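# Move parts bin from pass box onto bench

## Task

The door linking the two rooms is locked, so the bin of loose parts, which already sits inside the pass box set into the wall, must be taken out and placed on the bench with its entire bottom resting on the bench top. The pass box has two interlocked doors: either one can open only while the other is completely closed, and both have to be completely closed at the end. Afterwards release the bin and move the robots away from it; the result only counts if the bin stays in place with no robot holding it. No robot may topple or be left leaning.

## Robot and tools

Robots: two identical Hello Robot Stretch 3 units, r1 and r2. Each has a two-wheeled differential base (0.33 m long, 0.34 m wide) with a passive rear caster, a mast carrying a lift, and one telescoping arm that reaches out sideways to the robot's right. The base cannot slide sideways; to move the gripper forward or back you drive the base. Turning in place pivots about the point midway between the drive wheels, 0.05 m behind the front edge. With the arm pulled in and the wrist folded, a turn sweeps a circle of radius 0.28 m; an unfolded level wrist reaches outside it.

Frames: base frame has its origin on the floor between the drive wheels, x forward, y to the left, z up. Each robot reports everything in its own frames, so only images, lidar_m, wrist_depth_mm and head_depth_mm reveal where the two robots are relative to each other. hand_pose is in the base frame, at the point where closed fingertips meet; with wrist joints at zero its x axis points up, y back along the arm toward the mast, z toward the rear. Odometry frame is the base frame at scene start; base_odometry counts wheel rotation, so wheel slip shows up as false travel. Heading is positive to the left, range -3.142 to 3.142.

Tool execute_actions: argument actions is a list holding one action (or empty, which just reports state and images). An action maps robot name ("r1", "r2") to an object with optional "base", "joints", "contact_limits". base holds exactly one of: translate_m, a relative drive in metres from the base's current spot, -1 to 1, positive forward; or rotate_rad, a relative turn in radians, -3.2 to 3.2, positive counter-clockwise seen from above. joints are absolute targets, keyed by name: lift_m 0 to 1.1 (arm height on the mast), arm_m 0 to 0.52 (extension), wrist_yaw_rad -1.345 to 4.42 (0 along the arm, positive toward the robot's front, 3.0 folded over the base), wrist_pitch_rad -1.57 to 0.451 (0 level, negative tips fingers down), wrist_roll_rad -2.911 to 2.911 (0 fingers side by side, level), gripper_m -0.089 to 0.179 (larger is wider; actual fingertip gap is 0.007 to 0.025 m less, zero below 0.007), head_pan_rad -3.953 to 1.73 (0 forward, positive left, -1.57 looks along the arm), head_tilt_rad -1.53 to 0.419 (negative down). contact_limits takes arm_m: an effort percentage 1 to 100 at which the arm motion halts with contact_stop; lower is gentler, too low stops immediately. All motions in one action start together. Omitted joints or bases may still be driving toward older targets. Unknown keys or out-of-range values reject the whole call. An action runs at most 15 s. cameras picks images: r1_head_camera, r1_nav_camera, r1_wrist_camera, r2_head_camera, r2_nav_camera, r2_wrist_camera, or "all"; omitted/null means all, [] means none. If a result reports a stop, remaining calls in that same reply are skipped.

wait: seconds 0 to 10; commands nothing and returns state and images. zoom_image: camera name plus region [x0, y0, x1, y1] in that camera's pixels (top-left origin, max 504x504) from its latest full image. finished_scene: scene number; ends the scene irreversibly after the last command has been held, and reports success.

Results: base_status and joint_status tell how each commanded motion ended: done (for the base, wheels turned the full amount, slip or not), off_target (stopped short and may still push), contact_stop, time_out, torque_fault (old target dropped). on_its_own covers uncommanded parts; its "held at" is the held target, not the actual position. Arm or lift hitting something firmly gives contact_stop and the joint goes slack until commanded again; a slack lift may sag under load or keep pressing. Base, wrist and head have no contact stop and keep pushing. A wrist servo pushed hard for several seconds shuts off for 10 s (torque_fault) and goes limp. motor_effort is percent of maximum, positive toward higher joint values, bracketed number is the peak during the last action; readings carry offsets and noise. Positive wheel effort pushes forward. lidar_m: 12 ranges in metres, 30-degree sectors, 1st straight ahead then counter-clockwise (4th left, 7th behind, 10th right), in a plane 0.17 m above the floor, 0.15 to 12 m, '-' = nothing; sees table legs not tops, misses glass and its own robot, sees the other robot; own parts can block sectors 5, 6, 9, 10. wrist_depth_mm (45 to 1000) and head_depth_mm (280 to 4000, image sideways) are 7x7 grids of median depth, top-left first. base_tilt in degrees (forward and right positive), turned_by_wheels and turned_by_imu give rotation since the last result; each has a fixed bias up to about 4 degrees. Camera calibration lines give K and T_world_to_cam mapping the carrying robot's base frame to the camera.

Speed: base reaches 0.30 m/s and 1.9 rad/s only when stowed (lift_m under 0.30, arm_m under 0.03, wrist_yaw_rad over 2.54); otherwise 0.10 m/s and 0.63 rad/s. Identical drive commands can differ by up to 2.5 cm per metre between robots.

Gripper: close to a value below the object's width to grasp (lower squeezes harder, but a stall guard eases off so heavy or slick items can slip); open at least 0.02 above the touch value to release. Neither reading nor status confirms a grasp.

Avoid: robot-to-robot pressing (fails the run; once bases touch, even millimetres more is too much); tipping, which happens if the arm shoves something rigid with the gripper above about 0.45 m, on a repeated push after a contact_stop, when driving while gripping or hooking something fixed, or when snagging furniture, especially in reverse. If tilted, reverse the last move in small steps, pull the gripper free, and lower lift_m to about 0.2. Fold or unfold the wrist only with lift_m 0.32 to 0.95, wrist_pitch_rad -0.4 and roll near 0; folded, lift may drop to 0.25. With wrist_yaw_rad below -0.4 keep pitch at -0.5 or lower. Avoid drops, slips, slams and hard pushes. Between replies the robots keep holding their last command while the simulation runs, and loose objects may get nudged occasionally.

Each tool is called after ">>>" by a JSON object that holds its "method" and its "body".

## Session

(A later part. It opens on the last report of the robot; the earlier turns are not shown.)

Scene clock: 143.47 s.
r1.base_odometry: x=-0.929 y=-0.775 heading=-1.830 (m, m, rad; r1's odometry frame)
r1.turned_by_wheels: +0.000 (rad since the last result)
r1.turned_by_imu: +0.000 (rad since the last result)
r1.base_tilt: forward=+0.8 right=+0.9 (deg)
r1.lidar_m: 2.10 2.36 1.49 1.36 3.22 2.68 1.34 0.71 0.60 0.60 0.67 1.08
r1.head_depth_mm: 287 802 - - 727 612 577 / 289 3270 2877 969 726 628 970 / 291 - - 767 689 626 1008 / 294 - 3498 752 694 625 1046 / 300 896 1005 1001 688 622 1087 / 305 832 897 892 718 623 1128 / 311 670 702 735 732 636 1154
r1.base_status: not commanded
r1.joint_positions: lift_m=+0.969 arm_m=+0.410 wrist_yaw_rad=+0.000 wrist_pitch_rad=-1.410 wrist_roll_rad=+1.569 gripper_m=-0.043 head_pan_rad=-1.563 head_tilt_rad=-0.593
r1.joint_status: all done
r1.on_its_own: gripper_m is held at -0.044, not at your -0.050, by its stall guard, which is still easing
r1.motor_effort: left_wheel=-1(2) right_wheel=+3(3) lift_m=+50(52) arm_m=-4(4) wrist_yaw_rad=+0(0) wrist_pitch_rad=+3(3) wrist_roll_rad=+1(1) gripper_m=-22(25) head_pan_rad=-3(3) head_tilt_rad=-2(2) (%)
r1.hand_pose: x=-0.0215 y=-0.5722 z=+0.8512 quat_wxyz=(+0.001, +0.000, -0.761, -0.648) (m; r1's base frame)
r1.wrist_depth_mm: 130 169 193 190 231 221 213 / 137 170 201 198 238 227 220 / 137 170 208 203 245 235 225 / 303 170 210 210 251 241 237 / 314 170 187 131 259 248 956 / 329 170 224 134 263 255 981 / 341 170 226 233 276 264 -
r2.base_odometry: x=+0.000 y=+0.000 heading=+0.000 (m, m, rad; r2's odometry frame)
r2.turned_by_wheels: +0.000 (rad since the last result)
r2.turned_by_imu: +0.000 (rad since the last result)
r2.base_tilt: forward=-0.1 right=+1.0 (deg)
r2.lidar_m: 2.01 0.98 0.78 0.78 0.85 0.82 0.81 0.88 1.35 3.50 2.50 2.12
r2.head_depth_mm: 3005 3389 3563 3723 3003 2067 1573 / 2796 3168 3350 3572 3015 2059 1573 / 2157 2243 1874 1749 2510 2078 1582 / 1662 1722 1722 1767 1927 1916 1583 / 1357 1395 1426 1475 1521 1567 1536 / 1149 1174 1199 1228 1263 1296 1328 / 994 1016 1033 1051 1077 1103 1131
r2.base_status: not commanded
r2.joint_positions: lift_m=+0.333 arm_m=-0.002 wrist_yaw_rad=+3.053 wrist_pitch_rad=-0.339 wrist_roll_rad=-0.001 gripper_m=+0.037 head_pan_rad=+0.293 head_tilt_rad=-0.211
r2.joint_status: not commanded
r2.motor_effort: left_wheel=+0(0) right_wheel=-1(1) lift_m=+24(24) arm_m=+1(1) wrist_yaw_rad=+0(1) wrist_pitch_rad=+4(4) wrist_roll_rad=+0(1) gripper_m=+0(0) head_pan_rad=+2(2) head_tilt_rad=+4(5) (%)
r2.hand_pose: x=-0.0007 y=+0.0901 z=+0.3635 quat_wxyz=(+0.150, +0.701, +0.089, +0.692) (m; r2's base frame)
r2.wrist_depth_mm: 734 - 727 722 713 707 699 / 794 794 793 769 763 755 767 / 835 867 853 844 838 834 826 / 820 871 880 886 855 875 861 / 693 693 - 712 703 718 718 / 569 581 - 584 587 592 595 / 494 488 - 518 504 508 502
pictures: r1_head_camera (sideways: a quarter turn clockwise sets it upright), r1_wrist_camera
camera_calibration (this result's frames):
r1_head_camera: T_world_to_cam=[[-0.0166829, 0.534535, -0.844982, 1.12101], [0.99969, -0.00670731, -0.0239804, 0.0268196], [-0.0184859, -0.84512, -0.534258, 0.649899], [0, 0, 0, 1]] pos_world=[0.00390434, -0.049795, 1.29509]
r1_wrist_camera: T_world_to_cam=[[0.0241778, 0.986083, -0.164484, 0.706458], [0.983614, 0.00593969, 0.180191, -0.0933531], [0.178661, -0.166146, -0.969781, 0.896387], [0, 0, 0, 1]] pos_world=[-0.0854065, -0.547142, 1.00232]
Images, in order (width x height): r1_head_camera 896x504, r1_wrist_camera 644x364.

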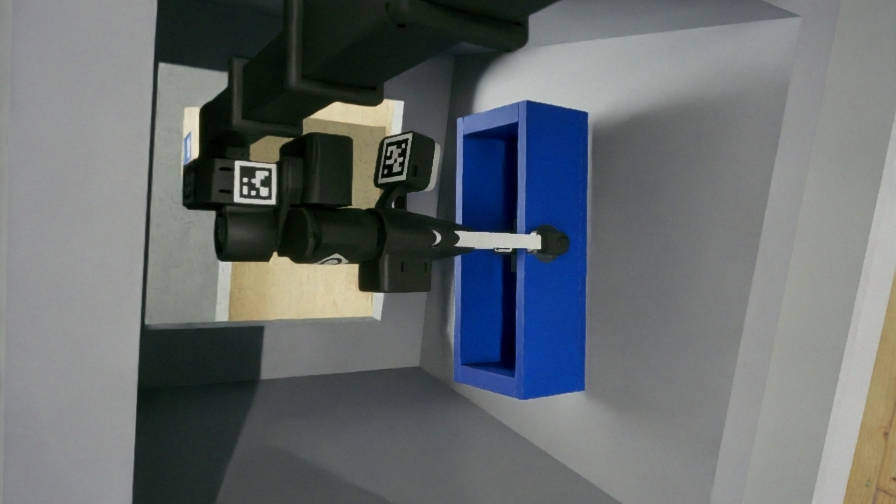

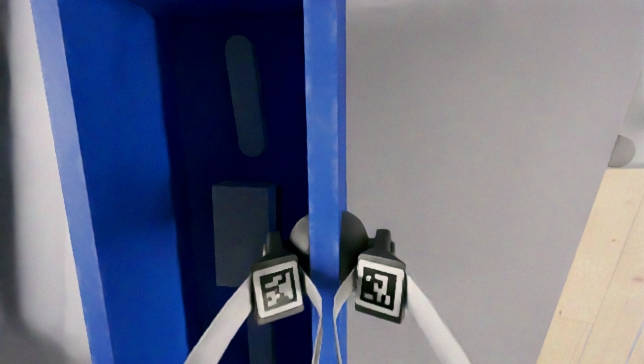

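>>> {"method": "execute_actions", "body": {"actions": [{"r1":{"joints":{"arm_m":0.03,"head_pan_rad":0.5,"head_tilt_rad":-0.5}}}], "cameras": ["r1_head_camera","r1_wrist_camera","r1_nav_camera"]}}

Scene clock: 151.40 s.
r1.base_odometry: x=-0.929 y=-0.775 heading=-1.830 (m, m, rad; r1's odometry frame)
r1.turned_by_wheels: +0.000 (rad since the last result)
r1.turned_by_imu: +0.000 (rad since the last result)
r1.base_tilt: forward=+0.8 right=+0.9 (deg)
r1.lidar_m: 2.09 2.36 1.48 1.36 3.20 2.68 1.34 0.71 0.60 0.60 0.67 1.08
r1.head_depth_mm: 1809 1940 2069 2232 2012 1590 1311 / 1943 2070 2208 2373 2010 1588 1308 / 2055 2223 2419 2530 1998 1580 1304 / 2212 2398 2610 2687 1995 1584 1303 / 2383 2625 2879 2708 1990 1570 1295 / 2617 2869 3176 2708 1991 1570 1295 / 2850 3154 3446 2692 1979 1563 1296
r1.base_status: not commanded
r1.joint_positions: lift_m=+0.969 arm_m=+0.030 wrist_yaw_rad=+0.000 wrist_pitch_rad=-1.410 wrist_roll_rad=+1.569 gripper_m=-0.037 head_pan_rad=+0.493 head_tilt_rad=-0.507
r1.joint_status: all done
r1.on_its_own: gripper_m is held at -0.038, not at your -0.050, by its stall guard, which is not easing now
r1.motor_effort: left_wheel=-2(2) right_wheel=+3(3) lift_m=+50(51) arm_m=-4(5) wrist_yaw_rad=-1(1) wrist_pitch_rad=+3(3) wrist_roll_rad=+1(1) gripper_m=-21(21) head_pan_rad=+2(32) head_tilt_rad=+2(10) (%)
r1.hand_pose: x=-0.0215 y=-0.1922 z=+0.8512 quat_wxyz=(+0.001, +0.000, -0.761, -0.648) (m; r1's base frame)
r1.wrist_depth_mm: 133 169 192 188 948 889 887 / 137 168 204 193 - 924 897 / 139 169 211 195 - 964 921 / 302 169 214 199 - 987 941 / 316 170 191 131 - - 952 / 332 170 234 135 - - 998 / 344 169 229 230 - - -
r2.base_odometry: x=+0.000 y=+0.000 heading=+0.000 (m, m, rad; r2's odometry frame)
r2.turned_by_wheels: +0.000 (rad since the last result)
r2.turned_by_imu: -0.002 (rad since the last result)
r2.base_tilt: forward=-0.1 right=+1.1 (deg)
r2.lidar_m: 2.01 0.98 0.78 0.78 0.85 0.82 0.81 0.88 1.35 3.51 2.49 2.12
r2.head_depth_mm: 3013 3429 3548 3674 3004 2073 1579 / 2810 3164 3341 3581 3039 2075 1580 / 2163 2248 1864 1754 2544 2069 1583 / 1657 1710 1722 1771 1922 1913 1590 / 1365 1397 1441 1477 1527 1563 1540 / 1150 1169 1198 1235 1269 1302 1333 / 994 1010 1033 1055 1085 1106 1129
r2.base_status: not commanded
r2.joint_positions: lift_m=+0.333 arm_m=-0.002 wrist_yaw_rad=+3.053 wrist_pitch_rad=-0.339 wrist_roll_rad=-0.001 gripper_m=+0.037 head_pan_rad=+0.293 head_tilt_rad=-0.211
r2.joint_status: not commanded
r2.motor_effort: left_wheel=+0(1) right_wheel=-1(0) lift_m=+24(24) arm_m=+0(1) wrist_yaw_rad=+0(1) wrist_pitch_rad=+4(5) wrist_roll_rad=+1(1) gripper_m=+0(0) head_pan_rad=+3(2) head_tilt_rad=+4(5) (%)
r2.hand_pose: x=-0.0007 y=+0.0901 z=+0.3635 quat_wxyz=(+0.150, +0.701, +0.089, +0.692) (m; r2's base frame)
r2.wrist_depth_mm: 745 - 728 718 715 708 716 / 796 790 779 777 768 765 762 / 845 869 849 847 842 820 813 / 841 884 882 876 871 853 865 / 693 697 - 707 722 712 726 / 577 581 - 585 585 590 598 / 491 500 - 510 502 506 503
pictures: r1_head_camera (sideways: a quarter turn clockwise sets it upright), r1_nav_camera (sideways: a quarter turn counterclockwise sets it upright), r1_wrist_camera
camera_calibration (this result's frames):
r1_head_camera: T_world_to_cam=[[-0.399729, -0.228882, -0.887598, 1.17892], [-0.458415, 0.888449, -0.0226546, 0.0339906], [0.793771, 0.397832, -0.460062, 0.548405], [0, 0, 0, 1]] pos_world=[0.0515225, 0.0214613, 1.29948]
r1_nav_camera: T_world_to_cam=[[0.445019, 0.266998, 0.854792, -1.0826], [0.51329, -0.858215, 0.000840182, 0.0430884], [0.73382, 0.438382, -0.51897, 0.625155], [0, 0, 0, 1]] pos_world=[0.000907624, 0.0519733, 1.24979]
r1_wrist_camera: T_world_to_cam=[[0.0239482, 0.986114, -0.164333, 0.331584], [0.983612, 0.00614116, 0.180192, -0.0955758], [0.178699, -0.165956, -0.969807, 0.959584], [0, 0, 0, 1]] pos_world=[-0.0854084, -0.167145, 1.00232]
Images, in order (width x height): r1_head_camera 896x504, r1_nav_camera 672x504, r1_wrist_camera 644x364.

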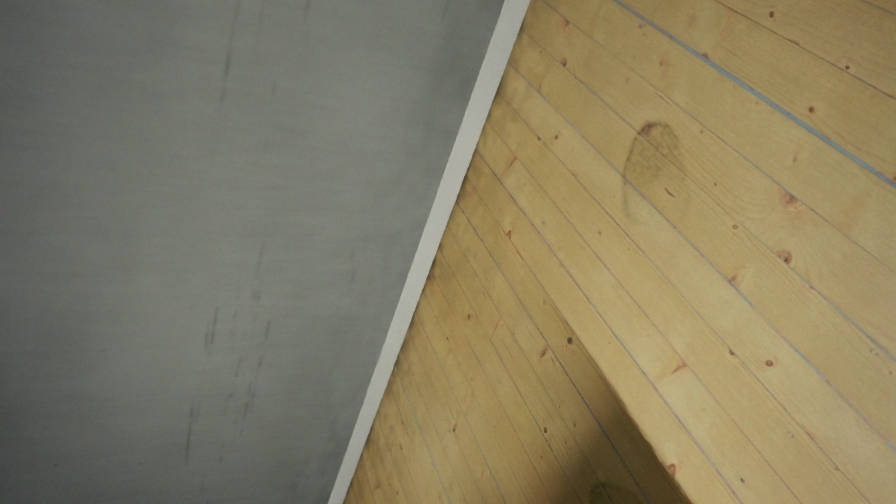

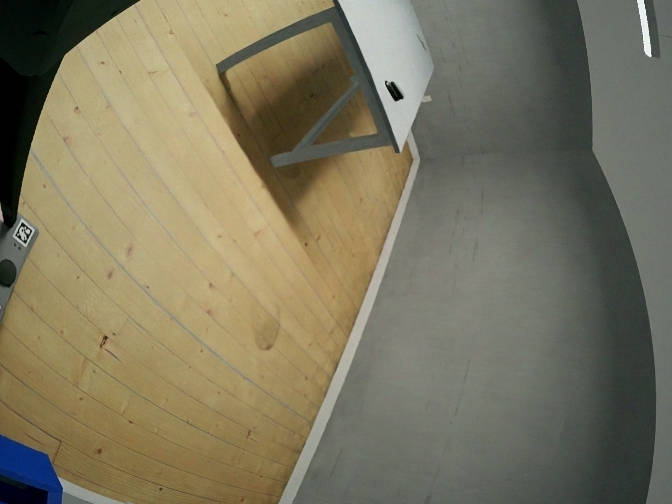

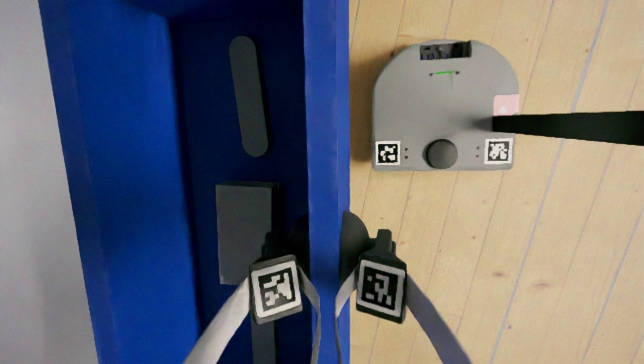

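>>> {"method": "execute_actions", "body": {"actions": [{"r1":{"base":{"translate_m":0.35},"joints":{"head_pan_rad":1.2,"head_tilt_rad":-0.35}}}], "cameras": ["r1_head_camera","r1_nav_camera"]}}

Scene clock: 162.17 s.
r1.base_odometry: x=-1.019 y=-1.113 heading=-1.830 (m, m, rad; r1's odometry frame)
r1.turned_by_wheels: +0.000 (rad since the last result)
r1.turned_by_imu: -0.001 (rad since the last result)
r1.base_tilt: forward=+0.8 right=+0.9 (deg)
r1.lidar_m: 1.76 1.97 1.32 1.34 3.63 3.02 1.50 0.80 0.67 0.67 0.75 1.18
r1.head_depth_mm: 3081 3114 3181 3252 2492 1845 1461 / 3247 3471 3681 3696 2489 1837 1462 / 3226 3418 3614 3752 2479 1843 1463 / 3153 3320 3527 3330 2164 1714 1456 / 3101 3272 3452 1619 2357 1827 1457 / 3020 3237 3340 1617 2246 1818 1452 / 2977 3130 3324 1609 2239 1818 1442
r1.base_status: done
r1.joint_positions: lift_m=+0.969 arm_m=+0.030 wrist_yaw_rad=+0.000 wrist_pitch_rad=-1.410 wrist_roll_rad=+1.569 gripper_m=-0.037 head_pan_rad=+1.193 head_tilt_rad=-0.359
r1.joint_status: all done
r1.on_its_own: gripper_m is held at -0.038, not at your -0.050, by its stall guard, which is not easing now
r1.motor_effort: left_wheel=-2(2) right_wheel=+2(5) lift_m=+50(50) arm_m=-4(4) wrist_yaw_rad=+0(0) wrist_pitch_rad=+3(3) wrist_roll_rad=+1(1) gripper_m=-21(21) head_pan_rad=+2(21) head_tilt_rad=+4(11) (%)
r1.hand_pose: x=-0.0215 y=-0.1922 z=+0.8512 quat_wxyz=(+0.001, +0.000, -0.761, -0.648) (m; r1's base frame)
r1.wrist_depth_mm: 134 169 192 189 951 896 880 / 137 169 205 195 - 941 891 / 139 169 212 198 - 940 926 / 286 170 214 201 - 993 932 / 536 169 191 131 - - 984 / 560 170 232 134 - - 994 / 597 170 229 231 - - -
r2.base_odometry: x=+0.000 y=+0.000 heading=+0.000 (m, m, rad; r2's odometry frame)
r2.turned_by_wheels: +0.000 (rad since the last result)
r2.turned_by_imu: -0.003 (rad since the last result)
r2.base_tilt: forward=-0.2 right=+1.0 (deg)
r2.lidar_m: 2.00 0.98 0.79 0.78 0.85 0.82 0.81 0.88 1.34 3.51 2.50 2.12
r2.head_depth_mm: 3002 3409 3549 3724 3000 2079 1571 / 2800 3162 3318 3575 3024 2071 1584 / 2156 2249 1877 1758 2549 2062 1575 / 1661 1722 1716 1776 1920 1910 1589 / 1349 1391 1443 1474 1513 1570 1531 / 1147 1177 1201 1227 1262 1295 1335 / 997 1012 1028 1055 1081 1102 1124
r2.base_status: not commanded
r2.joint_positions: lift_m=+0.333 arm_m=-0.002 wrist_yaw_rad=+3.053 wrist_pitch_rad=-0.339 wrist_roll_rad=-0.001 gripper_m=+0.037 head_pan_rad=+0.293 head_tilt_rad=-0.211
r2.joint_status: not commanded
r2.motor_effort: left_wheel=+0(0) right_wheel=-1(1) lift_m=+24(24) arm_m=+1(0) wrist_yaw_rad=+0(0) wrist_pitch_rad=+4(4) wrist_roll_rad=+1(1) gripper_m=-1(0) head_pan_rad=+2(2) head_tilt_rad=+4(5) (%)
r2.hand_pose: x=-0.0007 y=+0.0901 z=+0.3635 quat_wxyz=(+0.150, +0.701, +0.089, +0.692) (m; r2's base frame)
r2.wrist_depth_mm: 746 - 735 713 723 706 703 / 799 796 771 768 776 753 752 / 850 873 855 848 838 834 821 / 827 873 874 873 882 877 870 / 696 695 - 707 716 713 717 / 576 581 - 580 591 589 597 / 492 492 - 511 501 508 507
pictures: r1_head_camera (sideways: a quarter turn clockwise sets it upright), r1_nav_camera (sideways: a quarter turn counterclockwise sets it upright)
camera_calibration (this result's frames):
r1_head_camera: T_world_to_cam=[[-0.108215, -0.306464, -0.945711, 1.25298], [-0.921797, 0.387157, -0.019982, 0.0333419], [0.372263, 0.869591, -0.324394, 0.374428], [0, 0, 0, 1]] pos_world=[0.0269403, 0.0454846, 1.30708]
r1_nav_camera: T_world_to_cam=[[0.119851, 0.368696, 0.921791, -1.16801], [0.945225, -0.326332, 0.00762794, 0.0316158], [0.303622, 0.870386, -0.387611, 0.456852], [0, 0, 0, 1]] pos_world=[-0.0286081, 0.0433189, 1.2535]
Images, in order (width x height): r1_head_camera 896x504, r1_nav_camera 672x504.

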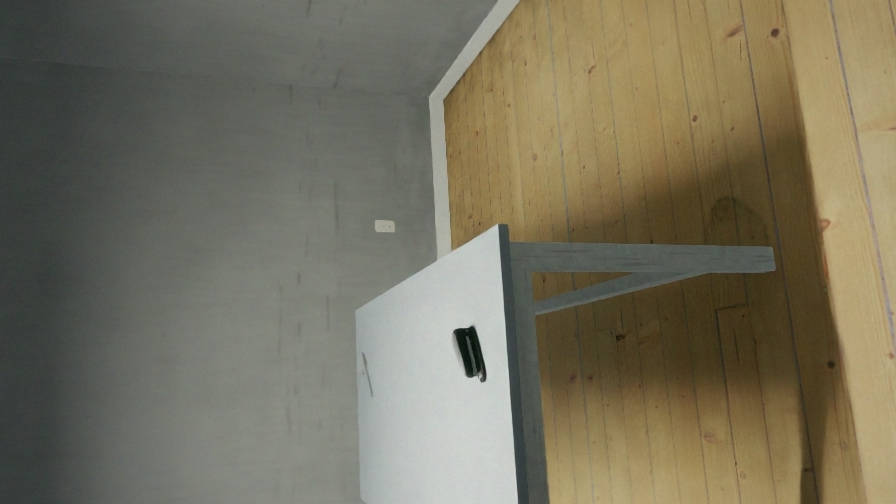

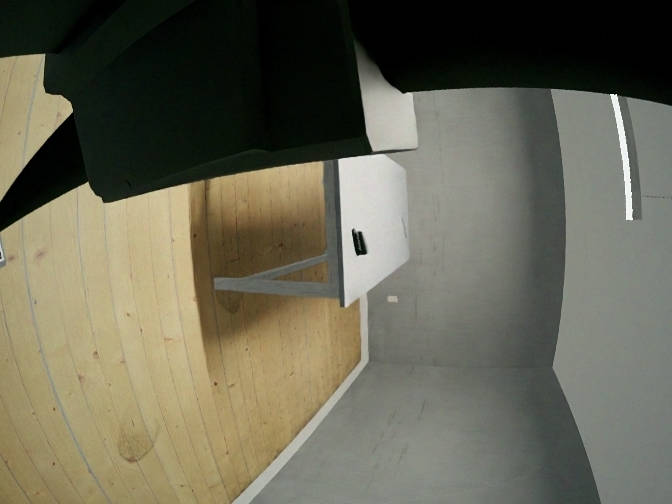

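>>> {"method": "execute_actions", "body": {"actions": [{"r1":{"base":{"rotate_rad":1.57},"joints":{"lift_m":1.06,"head_pan_rad":0,"head_tilt_rad":-0.6}}}], "cameras": []}}

>>> {"method": "execute_actions", "body": {"actions": [{"r1":{"base":{"translate_m":0.6}}}], "cameras": ["r1_head_camera","r1_nav_camera"]}}

Scene clock: 174.37 s.
r1.base_odometry: x=-1.019 y=-1.113 heading=-0.260 (m, m, rad; r1's odometry frame)
r1.turned_by_wheels: +1.570 (rad since the last result)
r1.turned_by_imu: +1.587 (rad since the last result)
r1.base_tilt: forward=+0.8 right=+0.9 (deg)
r1.lidar_m: 1.34 3.63 3.03 1.51 0.80 0.67 0.67 0.75 1.18 1.76 1.96 1.32
r1.head_depth_mm: 2920 3100 1442 1446 1712 1479 1242 / 2955 3128 1371 2371 1824 1481 1240 / 3034 3131 1423 2368 1821 1474 1238 / 3077 3278 1416 2346 1816 1469 1238 / 3125 3433 1608 2160 1750 1466 1233 / 3204 3550 3317 2330 1802 1459 1230 / 3263 3548 3318 2338 1800 1451 1230
r1.base_status: done
r1.joint_positions: lift_m=+1.059 arm_m=+0.030 wrist_yaw_rad=+0.000 wrist_pitch_rad=-1.410 wrist_roll_rad=+1.569 gripper_m=-0.037 head_pan_rad=+0.007 head_tilt_rad=-0.592
r1.joint_status: all done
r1.on_its_own: gripper_m is held at -0.038, not at your -0.050, by its stall guard, which is not easing now
r1.motor_effort: left_wheel=-2(6) right_wheel=+2(7) lift_m=+50(52) arm_m=-4(4) wrist_yaw_rad=+0(0) wrist_pitch_rad=+3(3) wrist_roll_rad=+1(1) gripper_m=-21(21) head_pan_rad=-3(29) head_tilt_rad=-2(16) (%)
r1.hand_pose: x=-0.0215 y=-0.1922 z=+0.9412 quat_wxyz=(+0.001, +0.000, -0.761, -0.648) (m; r1's base frame)
r1.wrist_depth_mm: - 169 192 189 - 981 971 / - 169 204 194 - - 987 / - 170 210 198 - - - / - 169 213 200 - - - / - 170 190 131 - - - / - 169 233 135 - - - / - 170 228 231 - - -
r2.base_odometry: x=+0.000 y=+0.000 heading=+0.000 (m, m, rad; r2's odometry frame)
r2.turned_by_wheels: +0.000 (rad since the last result)
r2.turned_by_imu: -0.003 (rad since the last result)
r2.base_tilt: forward=-0.2 right=+1.0 (deg)
r2.lidar_m: 2.00 0.98 0.78 0.78 0.85 0.82 0.81 0.88 1.35 3.49 2.50 2.13
r2.head_depth_mm: 3026 3392 3542 3719 2977 2061 1571 / 2769 3119 3313 3576 3013 2064 1573 / 2152 2239 1878 1763 2498 2062 1589 / 1662 1719 1718 1764 1918 1896 1584 / 1358 1388 1439 1482 1523 1577 1544 / 1149 1172 1199 1232 1259 1303 1330 / 996 1014 1031 1058 1075 1101 1128
r2.base_status: not commanded
r2.joint_positions: lift_m=+0.333 arm_m=-0.002 wrist_yaw_rad=+3.053 wrist_pitch_rad=-0.339 wrist_roll_rad=-0.001 gripper_m=+0.037 head_pan_rad=+0.293 head_tilt_rad=-0.211
r2.joint_status: not commanded
r2.motor_effort: left_wheel=+0(0) right_wheel=-1(1) lift_m=+24(24) arm_m=+1(1) wrist_yaw_rad=+0(0) wrist_pitch_rad=+4(4) wrist_roll_rad=+1(1) gripper_m=+0(1) head_pan_rad=+2(3) head_tilt_rad=+5(5) (%)
r2.hand_pose: x=-0.0007 y=+0.0901 z=+0.3635 quat_wxyz=(+0.150, +0.701, +0.089, +0.692) (m; r2's base frame)
r2.wrist_depth_mm: 734 - 729 716 711 702 705 / 786 807 779 771 770 761 762 / 858 863 842 847 834 831 823 / 830 864 883 876 865 865 862 / 693 699 - 701 720 726 721 / 575 575 - 581 590 594 592 / 492 500 - 514 501 507 506
pictures: none
No camera images: the call's "cameras" was empty. Leave "cameras" out to get every camera's image.

Scene clock: 181.60 s.
r1.base_odometry: x=-0.439 y=-1.267 heading=-0.260 (m, m, rad; r1's odometry frame)
r1.turned_by_wheels: +0.000 (rad since the last result)
r1.turned_by_imu: +0.000 (rad since the last result)
r1.base_tilt: forward=+0.8 right=+0.9 (deg)
r1.lidar_m: 0.74 3.43 2.91 2.82 1.51 1.26 1.25 1.40 1.88 1.87 2.10 0.79
r1.head_depth_mm: 2453 2652 1435 994 835 1483 1242 / 2496 2693 1421 990 845 1475 1238 / 2538 2703 1419 983 861 1476 1242 / 2575 2822 1410 982 1649 1467 1233 / 2606 2897 3107 977 923 1156 1212 / 2671 2947 3119 2339 1740 1462 1235 / 2734 3019 3178 2321 1795 1459 1225
r1.base_status: done
r1.joint_positions: lift_m=+1.059 arm_m=+0.030 wrist_yaw_rad=+0.000 wrist_pitch_rad=-1.410 wrist_roll_rad=+1.569 gripper_m=-0.037 head_pan_rad=+0.007 head_tilt_rad=-0.593
r1.joint_status: not commanded
r1.on_its_own: gripper_m is held at -0.038, not at your -0.050, by its stall guard, which is not easing now
r1.motor_effort: left_wheel=-2(3) right_wheel=+3(4) lift_m=+50(50) arm_m=-4(4) wrist_yaw_rad=+0(1) wrist_pitch_rad=+3(3) wrist_roll_rad=+1(1) gripper_m=-21(21) head_pan_rad=-2(2) head_tilt_rad=-2(2) (%)
r1.hand_pose: x=-0.0215 y=-0.1922 z=+0.9412 quat_wxyz=(+0.001, +0.000, -0.761, -0.648) (m; r1's base frame)
r1.wrist_depth_mm: - 168 192 189 - 968 966 / - 169 204 193 - - 987 / - 169 212 198 - - 985 / - 169 215 200 - - - / - 169 191 131 - - - / - 170 232 135 - - - / - 169 228 232 - - -
r2.base_odometry: x=+0.000 y=+0.000 heading=+0.000 (m, m, rad; r2's odometry frame)
r2.turned_by_wheels: +0.000 (rad since the last result)
r2.turned_by_imu: -0.002 (rad since the last result)
r2.base_tilt: forward=-0.1 right=+1.1 (deg)
r2.lidar_m: 2.00 0.98 0.79 0.78 0.85 0.82 0.81 0.88 1.35 3.50 2.48 2.12
r2.head_depth_mm: 3016 3402 3493 3678 2990 2084 1575 / 2791 3144 3310 3550 3002 2084 1574 / 2131 2256 1866 1752 2502 2083 1589 / 1658 1721 1702 1774 1919 1913 1589 / 1368 1400 1429 1479 1522 1571 1530 / 1148 1169 1204 1226 1267 1293 1332 / 995 1011 1036 1055 1071 1102 1132
r2.base_status: not commanded
r2.joint_positions: lift_m=+0.333 arm_m=-0.002 wrist_yaw_rad=+3.053 wrist_pitch_rad=-0.339 wrist_roll_rad=-0.001 gripper_m=+0.037 head_pan_rad=+0.293 head_tilt_rad=-0.211
r2.joint_status: not commanded
r2.motor_effort: left_wheel=+0(0) right_wheel=+0(1) lift_m=+24(24) arm_m=+0(1) wrist_yaw_rad=+0(0) wrist_pitch_rad=+4(5) wrist_roll_rad=+0(0) gripper_m=+0(0) head_pan_rad=+2(2) head_tilt_rad=+4(5) (%)
r2.hand_pose: x=-0.0007 y=+0.0901 z=+0.3635 quat_wxyz=(+0.150, +0.701, +0.089, +0.692) (m; r2's base frame)
r2.wrist_depth_mm: 736 - 725 727 704 720 702 / 792 792 775 782 770 759 750 / 835 849 851 827 840 838 806 / 823 882 888 870 850 862 857 / 682 696 - 713 715 701 721 / 574 587 - 579 588 600 597 / 493 496 - 514 498 504 503
pictures: r1_head_camera (sideways: a quarter turn clockwise sets it upright), r1_nav_camera (sideways: a quarter turn counterclockwise sets it upright)
camera_calibration (this result's frames):
r1_head_camera: T_world_to_cam=[[-0.534354, -0.0163441, -0.845103, 1.12432], [0.00734386, 0.999686, -0.0239771, 0.0328687], [0.845229, -0.0190186, -0.534066, 0.644381], [0, 0, 0, 1]] pos_world=[0.0558951, -0.00222711, 1.2951]
r1_nav_camera: T_world_to_cam=[[0.589191, 0.0288893, 0.807477, -1.02178], [0.0532106, -0.998578, -0.00309986, 0.0510242], [0.806239, 0.0447928, -0.589891, 0.716984], [0, 0, 0, 1]] pos_world=[0.0212502, 0.0483546, 1.24817]
Images, in order (width x height): r1_head_camera 896x504, r1_nav_camera 672x504.

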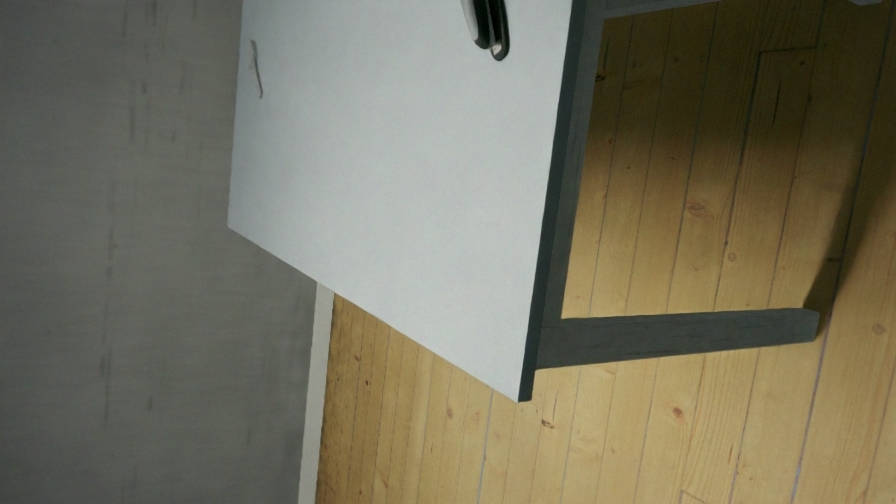

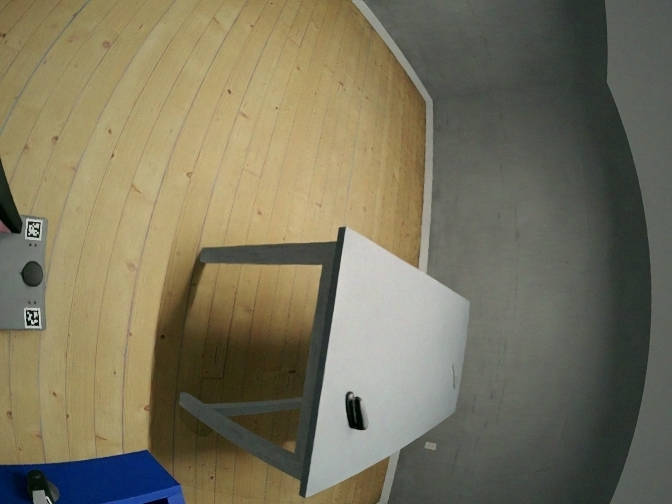

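>>> {"method": "execute_actions", "body": {"actions": [{"r1":{"base":{"translate_m":0.26}}}], "cameras": []}}

>>> {"method": "execute_actions", "body": {"actions": [{"r1":{"base":{"rotate_rad":1.39},"joints":{"head_pan_rad":-1.57,"head_tilt_rad":-0.8}}}], "cameras": []}}

>>> {"method": "execute_actions", "body": {"actions": [{"r1":{"joints":{"arm_m":0.34,"lift_m":1.0}}}], "cameras": ["r1_head_camera","r1_nav_camera"]}}

Scene clock: 195.60 s.
r1.base_odometry: x=-0.188 y=-1.334 heading=-0.260 (m, m, rad; r1's odometry frame)
r1.turned_by_wheels: +0.000 (rad since the last result)
r1.turned_by_imu: -0.001 (rad since the last result)
r1.base_tilt: forward=+0.8 right=+0.9 (deg)
r1.lidar_m: 0.48 0.50 2.86 2.85 1.82 1.51 1.51 1.66 1.93 1.93 0.61 0.77
r1.head_depth_mm: 2254 2452 1438 996 759 616 1216 / 2287 2515 1429 991 758 615 1240 / 2330 2566 1419 989 755 629 1238 / 2349 2623 1512 983 751 644 1241 / 2422 2652 2904 1071 751 645 1165 / 2451 2719 2963 2334 1690 660 1178 / 2507 2756 2986 2328 1796 1458 1229
r1.base_status: done
r1.joint_positions: lift_m=+1.059 arm_m=+0.030 wrist_yaw_rad=+0.000 wrist_pitch_rad=-1.410 wrist_roll_rad=+1.569 gripper_m=-0.037 head_pan_rad=+0.007 head_tilt_rad=-0.593
r1.joint_status: not commanded
r1.on_its_own: gripper_m is held at -0.038, not at your -0.050, by its stall guard, which is not easing now
r1.motor_effort: left_wheel=-2(4) right_wheel=+3(7) lift_m=+50(50) arm_m=-4(4) wrist_yaw_rad=+0(0) wrist_pitch_rad=+3(3) wrist_roll_rad=+1(1) gripper_m=-21(21) head_pan_rad=-1(1) head_tilt_rad=-2(2) (%)
r1.hand_pose: x=-0.0215 y=-0.1922 z=+0.9412 quat_wxyz=(+0.001, +0.000, -0.761, -0.648) (m; r1's base frame)
r1.wrist_depth_mm: - 168 193 190 - - 929 / - 169 204 193 - - 963 / - 170 212 197 - - 995 / - 170 214 200 - - - / - 170 191 131 - - - / - 170 232 135 - - - / - 170 228 229 - - -
r2.base_odometry: x=+0.000 y=+0.000 heading=+0.000 (m, m, rad; r2's odometry frame)
r2.turned_by_wheels: +0.000 (rad since the last result)
r2.turned_by_imu: -0.004 (rad since the last result)
r2.base_tilt: forward=-0.2 right=+0.9 (deg)
r2.lidar_m: 2.01 0.98 0.78 0.78 0.85 0.82 0.81 0.88 1.35 3.50 2.50 2.12
r2.head_depth_mm: 2977 3439 3574 3719 2979 2060 1582 / 2797 3148 3322 3580 2990 2071 1576 / 2144 2247 1868 1755 2539 2082 1577 / 1664 1714 1706 1754 1911 1895 1579 / 1351 1393 1430 1478 1522 1573 1533 / 1146 1171 1203 1227 1259 1297 1333 / 993 1014 1031 1056 1077 1104 1126
r2.base_status: not commanded
r2.joint_positions: lift_m=+0.333 arm_m=-0.002 wrist_yaw_rad=+3.053 wrist_pitch_rad=-0.339 wrist_roll_rad=-0.001 gripper_m=+0.037 head_pan_rad=+0.293 head_tilt_rad=-0.211
r2.joint_status: not commanded
r2.motor_effort: left_wheel=+0(0) right_wheel=-1(1) lift_m=+24(24) arm_m=+0(0) wrist_yaw_rad=+0(0) wrist_pitch_rad=+4(4) wrist_roll_rad=+0(1) gripper_m=+0(0) head_pan_rad=+2(2) head_tilt_rad=+4(5) (%)
r2.hand_pose: x=-0.0007 y=+0.0901 z=+0.3635 quat_wxyz=(+0.150, +0.701, +0.089, +0.692) (m; r2's base frame)
r2.wrist_depth_mm: 729 - 727 723 722 716 707 / 793 785 791 771 771 762 768 / 853 840 820 825 826 825 819 / 831 875 875 866 862 858 870 / 691 702 - 717 713 728 723 / 577 581 - 580 590 592 596 / 489 494 - 512 500 507 506
pictures: none
No camera images: the call's "cameras" was empty. Leave "cameras" out to get every camera's image.

Scene clock: 198.73 s.
r1.base_odometry: x=-0.188 y=-1.334 heading=+1.130 (m, m, rad; r1's odometry frame)
r1.turned_by_wheels: +1.390 (rad since the last result)
r1.turned_by_imu: +1.406 (rad since the last result)
r1.base_tilt: forward=+0.8 right=+0.9 (deg)
r1.lidar_m: 2.84 2.11 1.56 1.51 1.57 1.99 1.93 0.63 0.61 1.76 0.48 2.94
r1.head_depth_mm: - - - - - 334 1107 / - - - - - 401 1105 / - - - - - - 1125 / 2311 1261 979 772 - 326 1122 / 2317 1253 939 770 - 335 1117 / 2388 2628 934 745 418 397 1110 / 2402 2664 2241 743 388 337 1107
r1.base_status: done
r1.joint_positions: lift_m=+1.059 arm_m=+0.030 wrist_yaw_rad=+0.000 wrist_pitch_rad=-1.410 wrist_roll_rad=+1.569 gripper_m=-0.037 head_pan_rad=-1.563 head_tilt_rad=-0.790
r1.joint_status: all done
r1.on_its_own: gripper_m is held at -0.038, not at your -0.050, by its stall guard, which is not easing now
r1.motor_effort: left_wheel=-2(7) right_wheel=+3(7) lift_m=+50(50) arm_m=-4(4) wrist_yaw_rad=+0(1) wrist_pitch_rad=+3(3) wrist_roll_rad=+1(1) gripper_m=-21(21) head_pan_rad=-3(30) head_tilt_rad=-3(15) (%)
r1.hand_pose: x=-0.0215 y=-0.1922 z=+0.9412 quat_wxyz=(+0.001, +0.000, -0.761, -0.648) (m; r1's base frame)
r1.wrist_depth_mm: 136 167 192 190 - 997 967 / 255 168 203 195 - - 965 / 389 169 211 197 - - 983 / 404 169 215 201 - - - / 414 170 190 131 - - - / 435 170 232 135 - - - / 453 170 227 232 - - -
r2.base_odometry: x=+0.000 y=+0.000 heading=+0.000 (m, m, rad; r2's odometry frame)
r2.turned_by_wheels: +0.000 (rad since the last result)
r2.turned_by_imu: -0.001 (rad since the last result)
r2.base_tilt: forward=-0.1 right=+1.1 (deg)
r2.lidar_m: 2.01 0.98 0.78 0.78 0.85 0.82 0.81 0.88 1.35 3.51 2.49 2.13
r2.head_depth_mm: 3022 3416 3537 3674 2965 2073 1574 / 2803 3145 3327 3527 2977 2071 1587 / 2154 2240 1868 1752 2558 2091 1588 / 1658 1733 1716 1767 1915 1903 1588 / 1363 1404 1432 1478 1525 1571 1537 / 1148 1170 1203 1235 1265 1297 1334 / 993 1013 1030 1056 1085 1101 1129
r2.base_status: not commanded
r2.joint_positions: lift_m=+0.333 arm_m=-0.002 wrist_yaw_rad=+3.053 wrist_pitch_rad=-0.339 wrist_roll_rad=-0.001 gripper_m=+0.037 head_pan_rad=+0.293 head_tilt_rad=-0.211
r2.joint_status: not commanded
r2.motor_effort: left_wheel=-1(0) right_wheel=+0(0) lift_m=+24(24) arm_m=+1(1) wrist_yaw_rad=+0(0) wrist_pitch_rad=+4(4) wrist_roll_rad=+0(1) gripper_m=+0(0) head_pan_rad=+2(2) head_tilt_rad=+4(5) (%)
r2.hand_pose: x=-0.0007 y=+0.0901 z=+0.3635 quat_wxyz=(+0.150, +0.701, +0.089, +0.692) (m; r2's base frame)
r2.wrist_depth_mm: 737 - 729 727 719 715 693 / 799 794 779 783 777 771 761 / 856 853 840 843 831 817 817 / 843 861 873 873 871 855 867 / 686 693 - 706 723 707 719 / 578 576 - 582 590 590 598 / 494 490 - 514 506 499 504
pictures: none
No camera images: the call's "cameras" was empty. Leave "cameras" out to get every camera's image.

Scene clock: 202.23 s.
r1.base_odometry: x=-0.188 y=-1.334 heading=+1.130 (m, m, rad; r1's odometry frame)
r1.turned_by_wheels: +0.000 (rad since the last result)
r1.turned_by_imu: +0.000 (rad since the last result)
r1.base_tilt: forward=+0.8 right=+0.9 (deg)
r1.lidar_m: 2.84 2.11 1.55 1.51 1.58 1.99 1.93 0.63 0.61 1.75 0.48 2.94
r1.head_depth_mm: - 1174 958 719 681 1241 1133 / - 1219 917 625 678 1311 1148 / - - 678 625 676 1306 1143 / 2327 - 680 626 674 1298 1137 / 2319 1252 934 625 670 1298 1137 / 2394 2631 932 685 669 975 1114 / 2391 2675 2248 743 666 1289 1130
r1.base_status: not commanded
r1.joint_positions: lift_m=+1.000 arm_m=+0.340 wrist_yaw_rad=+0.000 wrist_pitch_rad=-1.410 wrist_roll_rad=+1.569 gripper_m=-0.037 head_pan_rad=-1.563 head_tilt_rad=-0.790
r1.joint_status: all done
r1.on_its_own: gripper_m is held at -0.038, not at your -0.050, by its stall guard, which is not easing now
r1.motor_effort: left_wheel=-2(2) right_wheel=+3(3) lift_m=+25(43) arm_m=+3(3) wrist_yaw_rad=+0(0) wrist_pitch_rad=+3(3) wrist_roll_rad=+1(1) gripper_m=-21(20) head_pan_rad=-3(3) head_tilt_rad=-2(4) (%)
r1.hand_pose: x=-0.0215 y=-0.5015 z=+0.8822 quat_wxyz=(+0.001, +0.000, -0.761, -0.648) (m; r1's base frame)
r1.wrist_depth_mm: 134 169 192 190 251 943 903 / 137 168 203 194 255 978 - / 225 169 211 197 264 - - / 323 170 214 202 275 - 968 / 341 169 191 131 281 - - / 353 169 233 135 - - - / 366 171 228 231 298 - -
r2.base_odometry: x=+0.000 y=+0.000 heading=+0.000 (m, m, rad; r2's odometry frame)
r2.turned_by_wheels: +0.000 (rad since the last result)
r2.turned_by_imu: -0.001 (rad since the last result)
r2.base_tilt: forward=-0.1 right=+1.1 (deg)
r2.lidar_m: 2.01 0.98 0.79 0.78 0.85 0.82 0.81 0.88 1.35 3.49 2.49 2.12
r2.head_depth_mm: 3014 3407 3582 3699 2976 2059 1572 / 2789 3111 3346 3576 2979 2061 1579 / 2154 2232 1869 1775 2561 2073 1575 / 1669 1722 1723 1769 1917 1912 1582 / 1362 1397 1432 1475 1518 1573 1527 / 1148 1168 1201 1232 1263 1298 1335 / 995 1012 1031 1057 1074 1106 1129
r2.base_status: not commanded
r2.joint_positions: lift_m=+0.333 arm_m=-0.002 wrist_yaw_rad=+3.053 wrist_pitch_rad=-0.339 wrist_roll_rad=-0.001 gripper_m=+0.037 head_pan_rad=+0.293 head_tilt_rad=-0.211
r2.joint_status: not commanded
r2.motor_effort: left_wheel=+0(0) right_wheel=+0(1) lift_m=+24(24) arm_m=+0(0) wrist_yaw_rad=+0(0) wrist_pitch_rad=+4(4) wrist_roll_rad=+0(1) gripper_m=+0(0) head_pan_rad=+2(3) head_tilt_rad=+5(5) (%)
r2.hand_pose: x=-0.0007 y=+0.0901 z=+0.3635 quat_wxyz=(+0.150, +0.701, +0.089, +0.692) (m; r2's base frame)
r2.wrist_depth_mm: 742 - 723 727 712 716 703 / 802 789 784 784 771 770 753 / 856 864 851 846 827 829 821 / 836 860 882 861 866 866 857 / 695 699 - 705 707 720 727 / 578 578 - 590 595 589 590 / 493 494 - 514 500 499 504
pictures: r1_head_camera (sideways: a quarter turn clockwise sets it upright), r1_nav_camera (sideways: a quarter turn counterclockwise sets it upright)
camera_calibration (this result's frames):
r1_head_camera: T_world_to_cam=[[-0.0178788, 0.68991, -0.723674, 0.962884], [0.999651, -0.00173947, -0.0263553, 0.0299052], [-0.0194416, -0.723893, -0.689638, 0.852036], [0, 0, 0, 1]] pos_world=[0.00388539, -0.047468, 1.2852]
r1_nav_camera: T_world_to_cam=[[0.030392, -0.736281, 0.675994, -0.847007], [-0.998557, -0.052317, -0.0120886, 0.0691405], [0.0442666, -0.674651, -0.736808, 0.912731], [0, 0, 0, 1]] pos_world=[0.0543795, -0.00424252, 1.24591]
Images, in order (width x height): r1_head_camera 896x504, r1_nav_camera 672x504.

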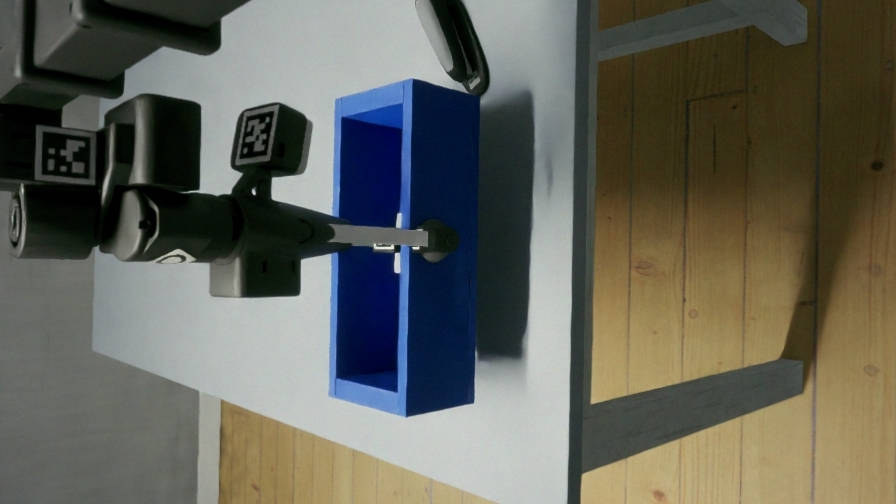

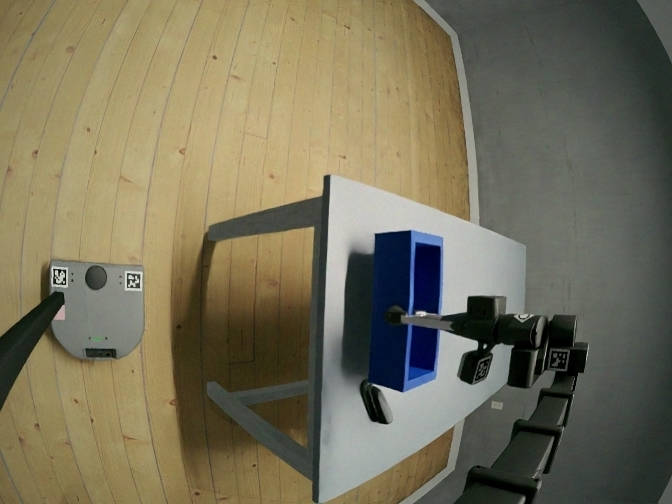

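>>> {"method": "execute_actions", "body": {"actions": [{"r1":{"base":{"translate_m":0.05}}}], "cameras": []}}

>>> {"method": "execute_actions", "body": {"actions": [{"r1":{"joints":{"lift_m":0.955}}}], "cameras": ["r1_head_camera"]}}

Scene clock: 208.20 s.
r1.base_odometry: x=-0.166 y=-1.289 heading=+1.130 (m, m, rad; r1's odometry frame)
r1.turned_by_wheels: +0.000 (rad since the last result)
r1.turned_by_imu: -0.001 (rad since the last result)
r1.base_tilt: forward=+0.8 right=+0.9 (deg)
r1.lidar_m: 2.79 2.11 1.56 1.51 1.57 2.04 1.98 0.65 0.67 0.47 0.47 2.90
r1.head_depth_mm: - 1169 955 759 681 1291 1145 / - 1220 918 623 678 1309 1147 / - - 679 623 675 1307 1145 / 2314 - 678 626 673 1305 1137 / 2346 1259 936 625 670 1271 1131 / 2410 2668 1005 684 668 1222 1132 / 2396 2669 2247 1806 1437 1295 1131
r1.base_status: done
r1.joint_positions: lift_m=+1.000 arm_m=+0.340 wrist_yaw_rad=+0.000 wrist_pitch_rad=-1.410 wrist_roll_rad=+1.569 gripper_m=-0.037 head_pan_rad=-1.563 head_tilt_rad=-0.790
r1.joint_status: not commanded
r1.on_its_own: gripper_m is held at -0.038, not at your -0.050, by its stall guard, which is not easing now
r1.motor_effort: left_wheel=-1(3) right_wheel=+2(7) lift_m=+25(25) arm_m=+3(3) wrist_yaw_rad=+1(0) wrist_pitch_rad=+3(3) wrist_roll_rad=+1(1) gripper_m=-21(21) head_pan_rad=-2(3) head_tilt_rad=-3(4) (%)
r1.hand_pose: x=-0.0215 y=-0.5015 z=+0.8822 quat_wxyz=(+0.001, +0.000, -0.761, -0.648) (m; r1's base frame)
r1.wrist_depth_mm: 133 169 192 189 251 932 898 / 137 169 204 193 258 967 - / 224 169 211 198 265 - - / 327 169 214 200 274 - 994 / 337 170 191 131 281 - - / 353 170 233 135 - - - / 365 170 228 231 298 - -
r2.base_odometry: x=+0.000 y=+0.000 heading=+0.000 (m, m, rad; r2's odometry frame)
r2.turned_by_wheels: +0.000 (rad since the last result)
r2.turned_by_imu: -0.002 (rad since the last result)
r2.base_tilt: forward=-0.2 right=+1.1 (deg)
r2.lidar_m: 2.01 0.98 0.79 0.78 0.85 0.82 0.81 0.88 1.34 3.49 2.49 2.12
r2.head_depth_mm: 3061 3402 3548 3737 2976 2060 1581 / 2776 3139 3360 3581 3026 2086 1578 / 2159 2255 1872 1750 2518 2089 1591 / 1659 1719 1719 1771 1914 1922 1584 / 1352 1403 1436 1475 1523 1569 1541 / 1149 1170 1202 1228 1261 1296 1335 / 994 1013 1032 1057 1079 1101 1130
r2.base_status: not commanded
r2.joint_positions: lift_m=+0.333 arm_m=-0.002 wrist_yaw_rad=+3.053 wrist_pitch_rad=-0.339 wrist_roll_rad=-0.001 gripper_m=+0.037 head_pan_rad=+0.293 head_tilt_rad=-0.211
r2.joint_status: not commanded
r2.motor_effort: left_wheel=+0(0) right_wheel=-1(2) lift_m=+24(24) arm_m=+1(1) wrist_yaw_rad=+0(0) wrist_pitch_rad=+4(4) wrist_roll_rad=+0(0) gripper_m=+0(1) head_pan_rad=+2(2) head_tilt_rad=+4(4) (%)
r2.hand_pose: x=-0.0007 y=+0.0901 z=+0.3635 quat_wxyz=(+0.150, +0.701, +0.089, +0.692) (m; r2's base frame)
r2.wrist_depth_mm: 733 - 722 717 714 716 703 / 795 794 781 772 760 761 753 / 853 866 829 833 821 825 817 / 828 870 870 888 862 859 858 / 692 687 - 702 707 712 716 / 572 584 - 584 591 586 602 / 491 493 - 511 500 501 507
pictures: none
No camera images: the call's "cameras" was empty. Leave "cameras" out to get every camera's image.

Scene clock: 209.43 s.
r1.base_odometry: x=-0.166 y=-1.289 heading=+1.130 (m, m, rad; r1's odometry frame)
r1.turned_by_wheels: +0.000 (rad since the last result)
r1.turned_by_imu: +0.000 (rad since the last result)
r1.base_tilt: forward=+0.8 right=+0.9 (deg)
r1.lidar_m: 2.79 2.11 1.55 1.51 1.57 2.04 1.98 0.65 0.67 0.47 0.47 2.89
r1.head_depth_mm: 2379 - - 760 682 1287 1148 / 2321 - 951 661 679 1308 1145 / 2323 - 881 661 677 1309 1142 / 2369 1259 - 663 673 1301 1139 / 2359 1253 937 662 673 1269 1134 / 2395 2678 1003 663 668 1220 1131 / 2408 2696 2243 1808 1432 1294 1130
r1.base_status: not commanded
r1.joint_positions: lift_m=+0.955 arm_m=+0.340 wrist_yaw_rad=+0.000 wrist_pitch_rad=-1.410 wrist_roll_rad=+1.569 gripper_m=-0.037 head_pan_rad=-1.563 head_tilt_rad=-0.790
r1.joint_status: all done
r1.on_its_own: gripper_m is held at -0.038, not at your -0.050, by its stall guard, which is not easing now
r1.motor_effort: left_wheel=-1(2) right_wheel=+3(2) lift_m=+24(26) arm_m=+3(3) wrist_yaw_rad=+0(0) wrist_pitch_rad=+3(3) wrist_roll_rad=+1(1) gripper_m=-21(21) head_pan_rad=-3(3) head_tilt_rad=-3(3) (%)
r1.hand_pose: x=-0.0215 y=-0.5015 z=+0.8372 quat_wxyz=(+0.001, +0.000, -0.761, -0.648) (m; r1's base frame)
r1.wrist_depth_mm: 133 168 192 189 207 887 847 / 136 169 205 195 213 921 - / 139 170 210 197 219 951 - / 269 169 214 201 228 972 928 / 280 169 190 131 234 994 971 / 291 170 232 135 238 - 990 / 302 170 227 230 250 - -
r2.base_odometry: x=+0.000 y=+0.000 heading=+0.000 (m, m, rad; r2's odometry frame)
r2.turned_by_wheels: +0.000 (rad since the last result)
r2.turned_by_imu: +0.000 (rad since the last result)
r2.base_tilt: forward=-0.1 right=+1.1 (deg)
r2.lidar_m: 2.00 0.98 0.79 0.78 0.85 0.82 0.81 0.88 1.35 3.51 2.49 2.13
r2.head_depth_mm: 3039 3455 3542 3697 3008 2053 1567 / 2805 3148 3353 3605 2999 2073 1585 / 2175 2251 1871 1758 2541 2084 1590 / 1665 1719 1714 1767 1921 1928 1593 / 1358 1401 1436 1478 1521 1570 1542 / 1149 1171 1202 1231 1265 1290 1327 / 992 1013 1031 1055 1075 1102 1127
r2.base_status: not commanded
r2.joint_positions: lift_m=+0.333 arm_m=-0.002 wrist_yaw_rad=+3.053 wrist_pitch_rad=-0.339 wrist_roll_rad=-0.001 gripper_m=+0.037 head_pan_rad=+0.293 head_tilt_rad=-0.211
r2.joint_status: not commanded
r2.motor_effort: left_wheel=+0(0) right_wheel=-1(1) lift_m=+24(24) arm_m=+1(1) wrist_yaw_rad=+0(1) wrist_pitch_rad=+4(4) wrist_roll_rad=+1(0) gripper_m=+0(0) head_pan_rad=+2(2) head_tilt_rad=+5(4) (%)
r2.hand_pose: x=-0.0007 y=+0.0901 z=+0.3635 quat_wxyz=(+0.150, +0.701, +0.089, +0.692) (m; r2's base frame)
r2.wrist_depth_mm: 721 - 726 722 722 706 698 / 796 791 777 793 770 765 752 / 847 866 840 842 830 830 825 / 827 866 864 863 860 850 857 / 690 699 - 708 713 713 726 / 579 581 - 580 589 594 588 / 493 493 - 512 500 504 509
pictures: r1_head_camera (sideways: a quarter turn clockwise sets it upright)
camera_calibration (this result's frames):
r1_head_camera: T_world_to_cam=[[-0.0178788, 0.68991, -0.723674, 0.962884], [0.999651, -0.00173946, -0.0263553, 0.0299052], [-0.0194416, -0.723893, -0.689638, 0.852036], [0, 0, 0, 1]] pos_world=[0.00388539, -0.047468, 1.2852]
Images, in order (width x height): r1_head_camera 896x504.

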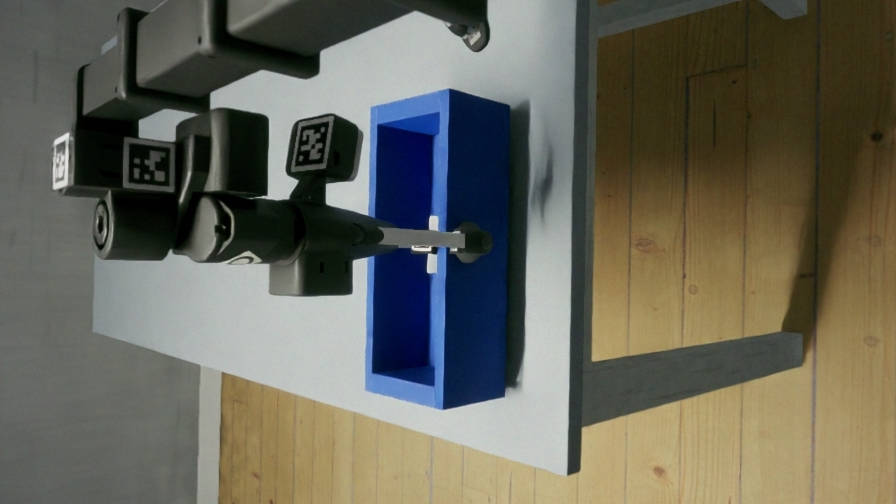

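>>> {"method": "execute_actions", "body": {"actions": [{"r1":{"joints":{"lift_m":0.93}}}], "cameras": ["r1_head_camera"]}}

Scene clock: 213.10 s.
r1.base_odometry: x=-0.166 y=-1.289 heading=+1.130 (m, m, rad; r1's odometry frame)
r1.turned_by_wheels: +0.000 (rad since the last result)
r1.turned_by_imu: -0.001 (rad since the last result)
r1.base_tilt: forward=+0.8 right=+0.9 (deg)
r1.lidar_m: 2.80 2.11 1.55 1.51 1.57 2.05 1.98 0.65 0.67 0.47 0.47 2.89
r1.head_depth_mm: 2354 1517 - 760 680 1292 1144 / 2345 - 952 695 679 1308 1145 / 2357 - - 695 676 1302 1139 / 2319 1261 - 663 673 1299 1139 / 2354 1249 937 663 671 1273 1134 / 2406 2665 1001 685 668 1219 1134 / 2391 2669 2255 1804 1431 1289 1128
r1.base_status: not commanded
r1.joint_positions: lift_m=+0.936 arm_m=+0.340 wrist_yaw_rad=+0.000 wrist_pitch_rad=-1.419 wrist_roll_rad=+1.569 gripper_m=-0.037 head_pan_rad=-1.563 head_tilt_rad=-0.791
r1.joint_status: lift_m contact_stop (moved -0.019 of -0.025)
r1.on_its_own: gripper_m is held at -0.038, not at your -0.050, by its stall guard, which is not easing now; lift_m is slack since a contact_stop, until your next command for it (your +0.930 is given up)
r1.motor_effort: left_wheel=+1(2) right_wheel=+0(6) lift_m=+33(33) arm_m=+3(3) wrist_yaw_rad=+1(1) wrist_pitch_rad=+6(11) wrist_roll_rad=+1(1) gripper_m=-20(21) head_pan_rad=-3(3) head_tilt_rad=-3(4) (%)
r1.hand_pose: x=-0.0215 y=-0.4993 z=+0.8176 quat_wxyz=(+0.001, +0.000, -0.758, -0.652) (m; r1's base frame)
r1.wrist_depth_mm: 132 168 188 190 192 882 829 / 135 171 200 195 197 939 - / 139 172 207 201 202 963 - / 139 172 212 208 208 957 920 / 255 172 185 134 214 974 944 / 268 172 226 133 219 - 973 / 276 172 226 232 231 - 991
r2.base_odometry: x=+0.000 y=+0.000 heading=+0.000 (m, m, rad; r2's odometry frame)
r2.turned_by_wheels: +0.000 (rad since the last result)
r2.turned_by_imu: -0.001 (rad since the last result)
r2.base_tilt: forward=-0.1 right=+1.0 (deg)
r2.lidar_m: 2.01 0.98 0.78 0.78 0.84 0.81 0.81 0.88 1.34 3.51 2.49 2.11
r2.head_depth_mm: 3047 3417 3517 3678 3028 2051 1573 / 2791 3147 3306 3569 3044 2052 1575 / 2140 2230 1879 1768 2547 2077 1584 / 1667 1715 1714 1772 1918 1919 1594 / 1355 1399 1445 1479 1520 1580 1531 / 1141 1170 1201 1232 1267 1295 1329 / 995 1011 1034 1054 1079 1104 1126
r2.base_status: not commanded
r2.joint_positions: lift_m=+0.333 arm_m=-0.002 wrist_yaw_rad=+3.053 wrist_pitch_rad=-0.339 wrist_roll_rad=-0.001 gripper_m=+0.037 head_pan_rad=+0.293 head_tilt_rad=-0.211
r2.joint_status: not commanded
r2.motor_effort: left_wheel=+0(0) right_wheel=-1(1) lift_m=+24(24) arm_m=+1(1) wrist_yaw_rad=+0(1) wrist_pitch_rad=+4(4) wrist_roll_rad=+0(1) gripper_m=-1(0) head_pan_rad=+2(2) head_tilt_rad=+5(4) (%)
r2.hand_pose: x=-0.0007 y=+0.0901 z=+0.3635 quat_wxyz=(+0.150, +0.701, +0.089, +0.692) (m; r2's base frame)
r2.wrist_depth_mm: 734 - 726 725 708 711 712 / 805 793 786 781 773 762 758 / 851 860 852 840 828 846 834 / 827 880 877 873 873 845 864 / 685 688 - 704 722 714 723 / 569 572 - 590 588 589 592 / 493 491 - 517 501 503 506
pictures: r1_head_camera (sideways: a quarter turn clockwise sets it upright)
camera_calibration (this result's frames):
r1_head_camera: T_world_to_cam=[[-0.0178396, 0.690458, -0.723152, 0.962203], [0.999651, -0.00178245, -0.0263625, 0.0299145], [-0.0194912, -0.72337, -0.690185, 0.852748], [0, 0, 0, 1]] pos_world=[0.00388231, -0.0474553, 1.28516]
Images, in order (width x height): r1_head_camera 896x504.

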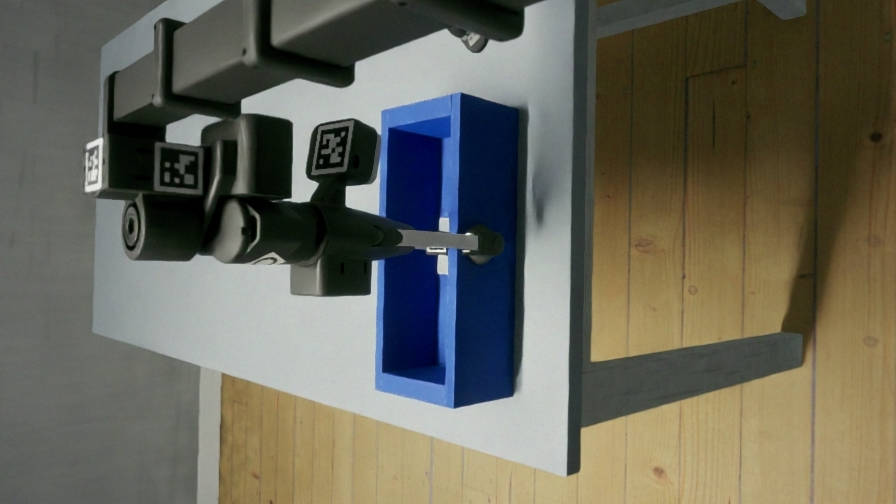

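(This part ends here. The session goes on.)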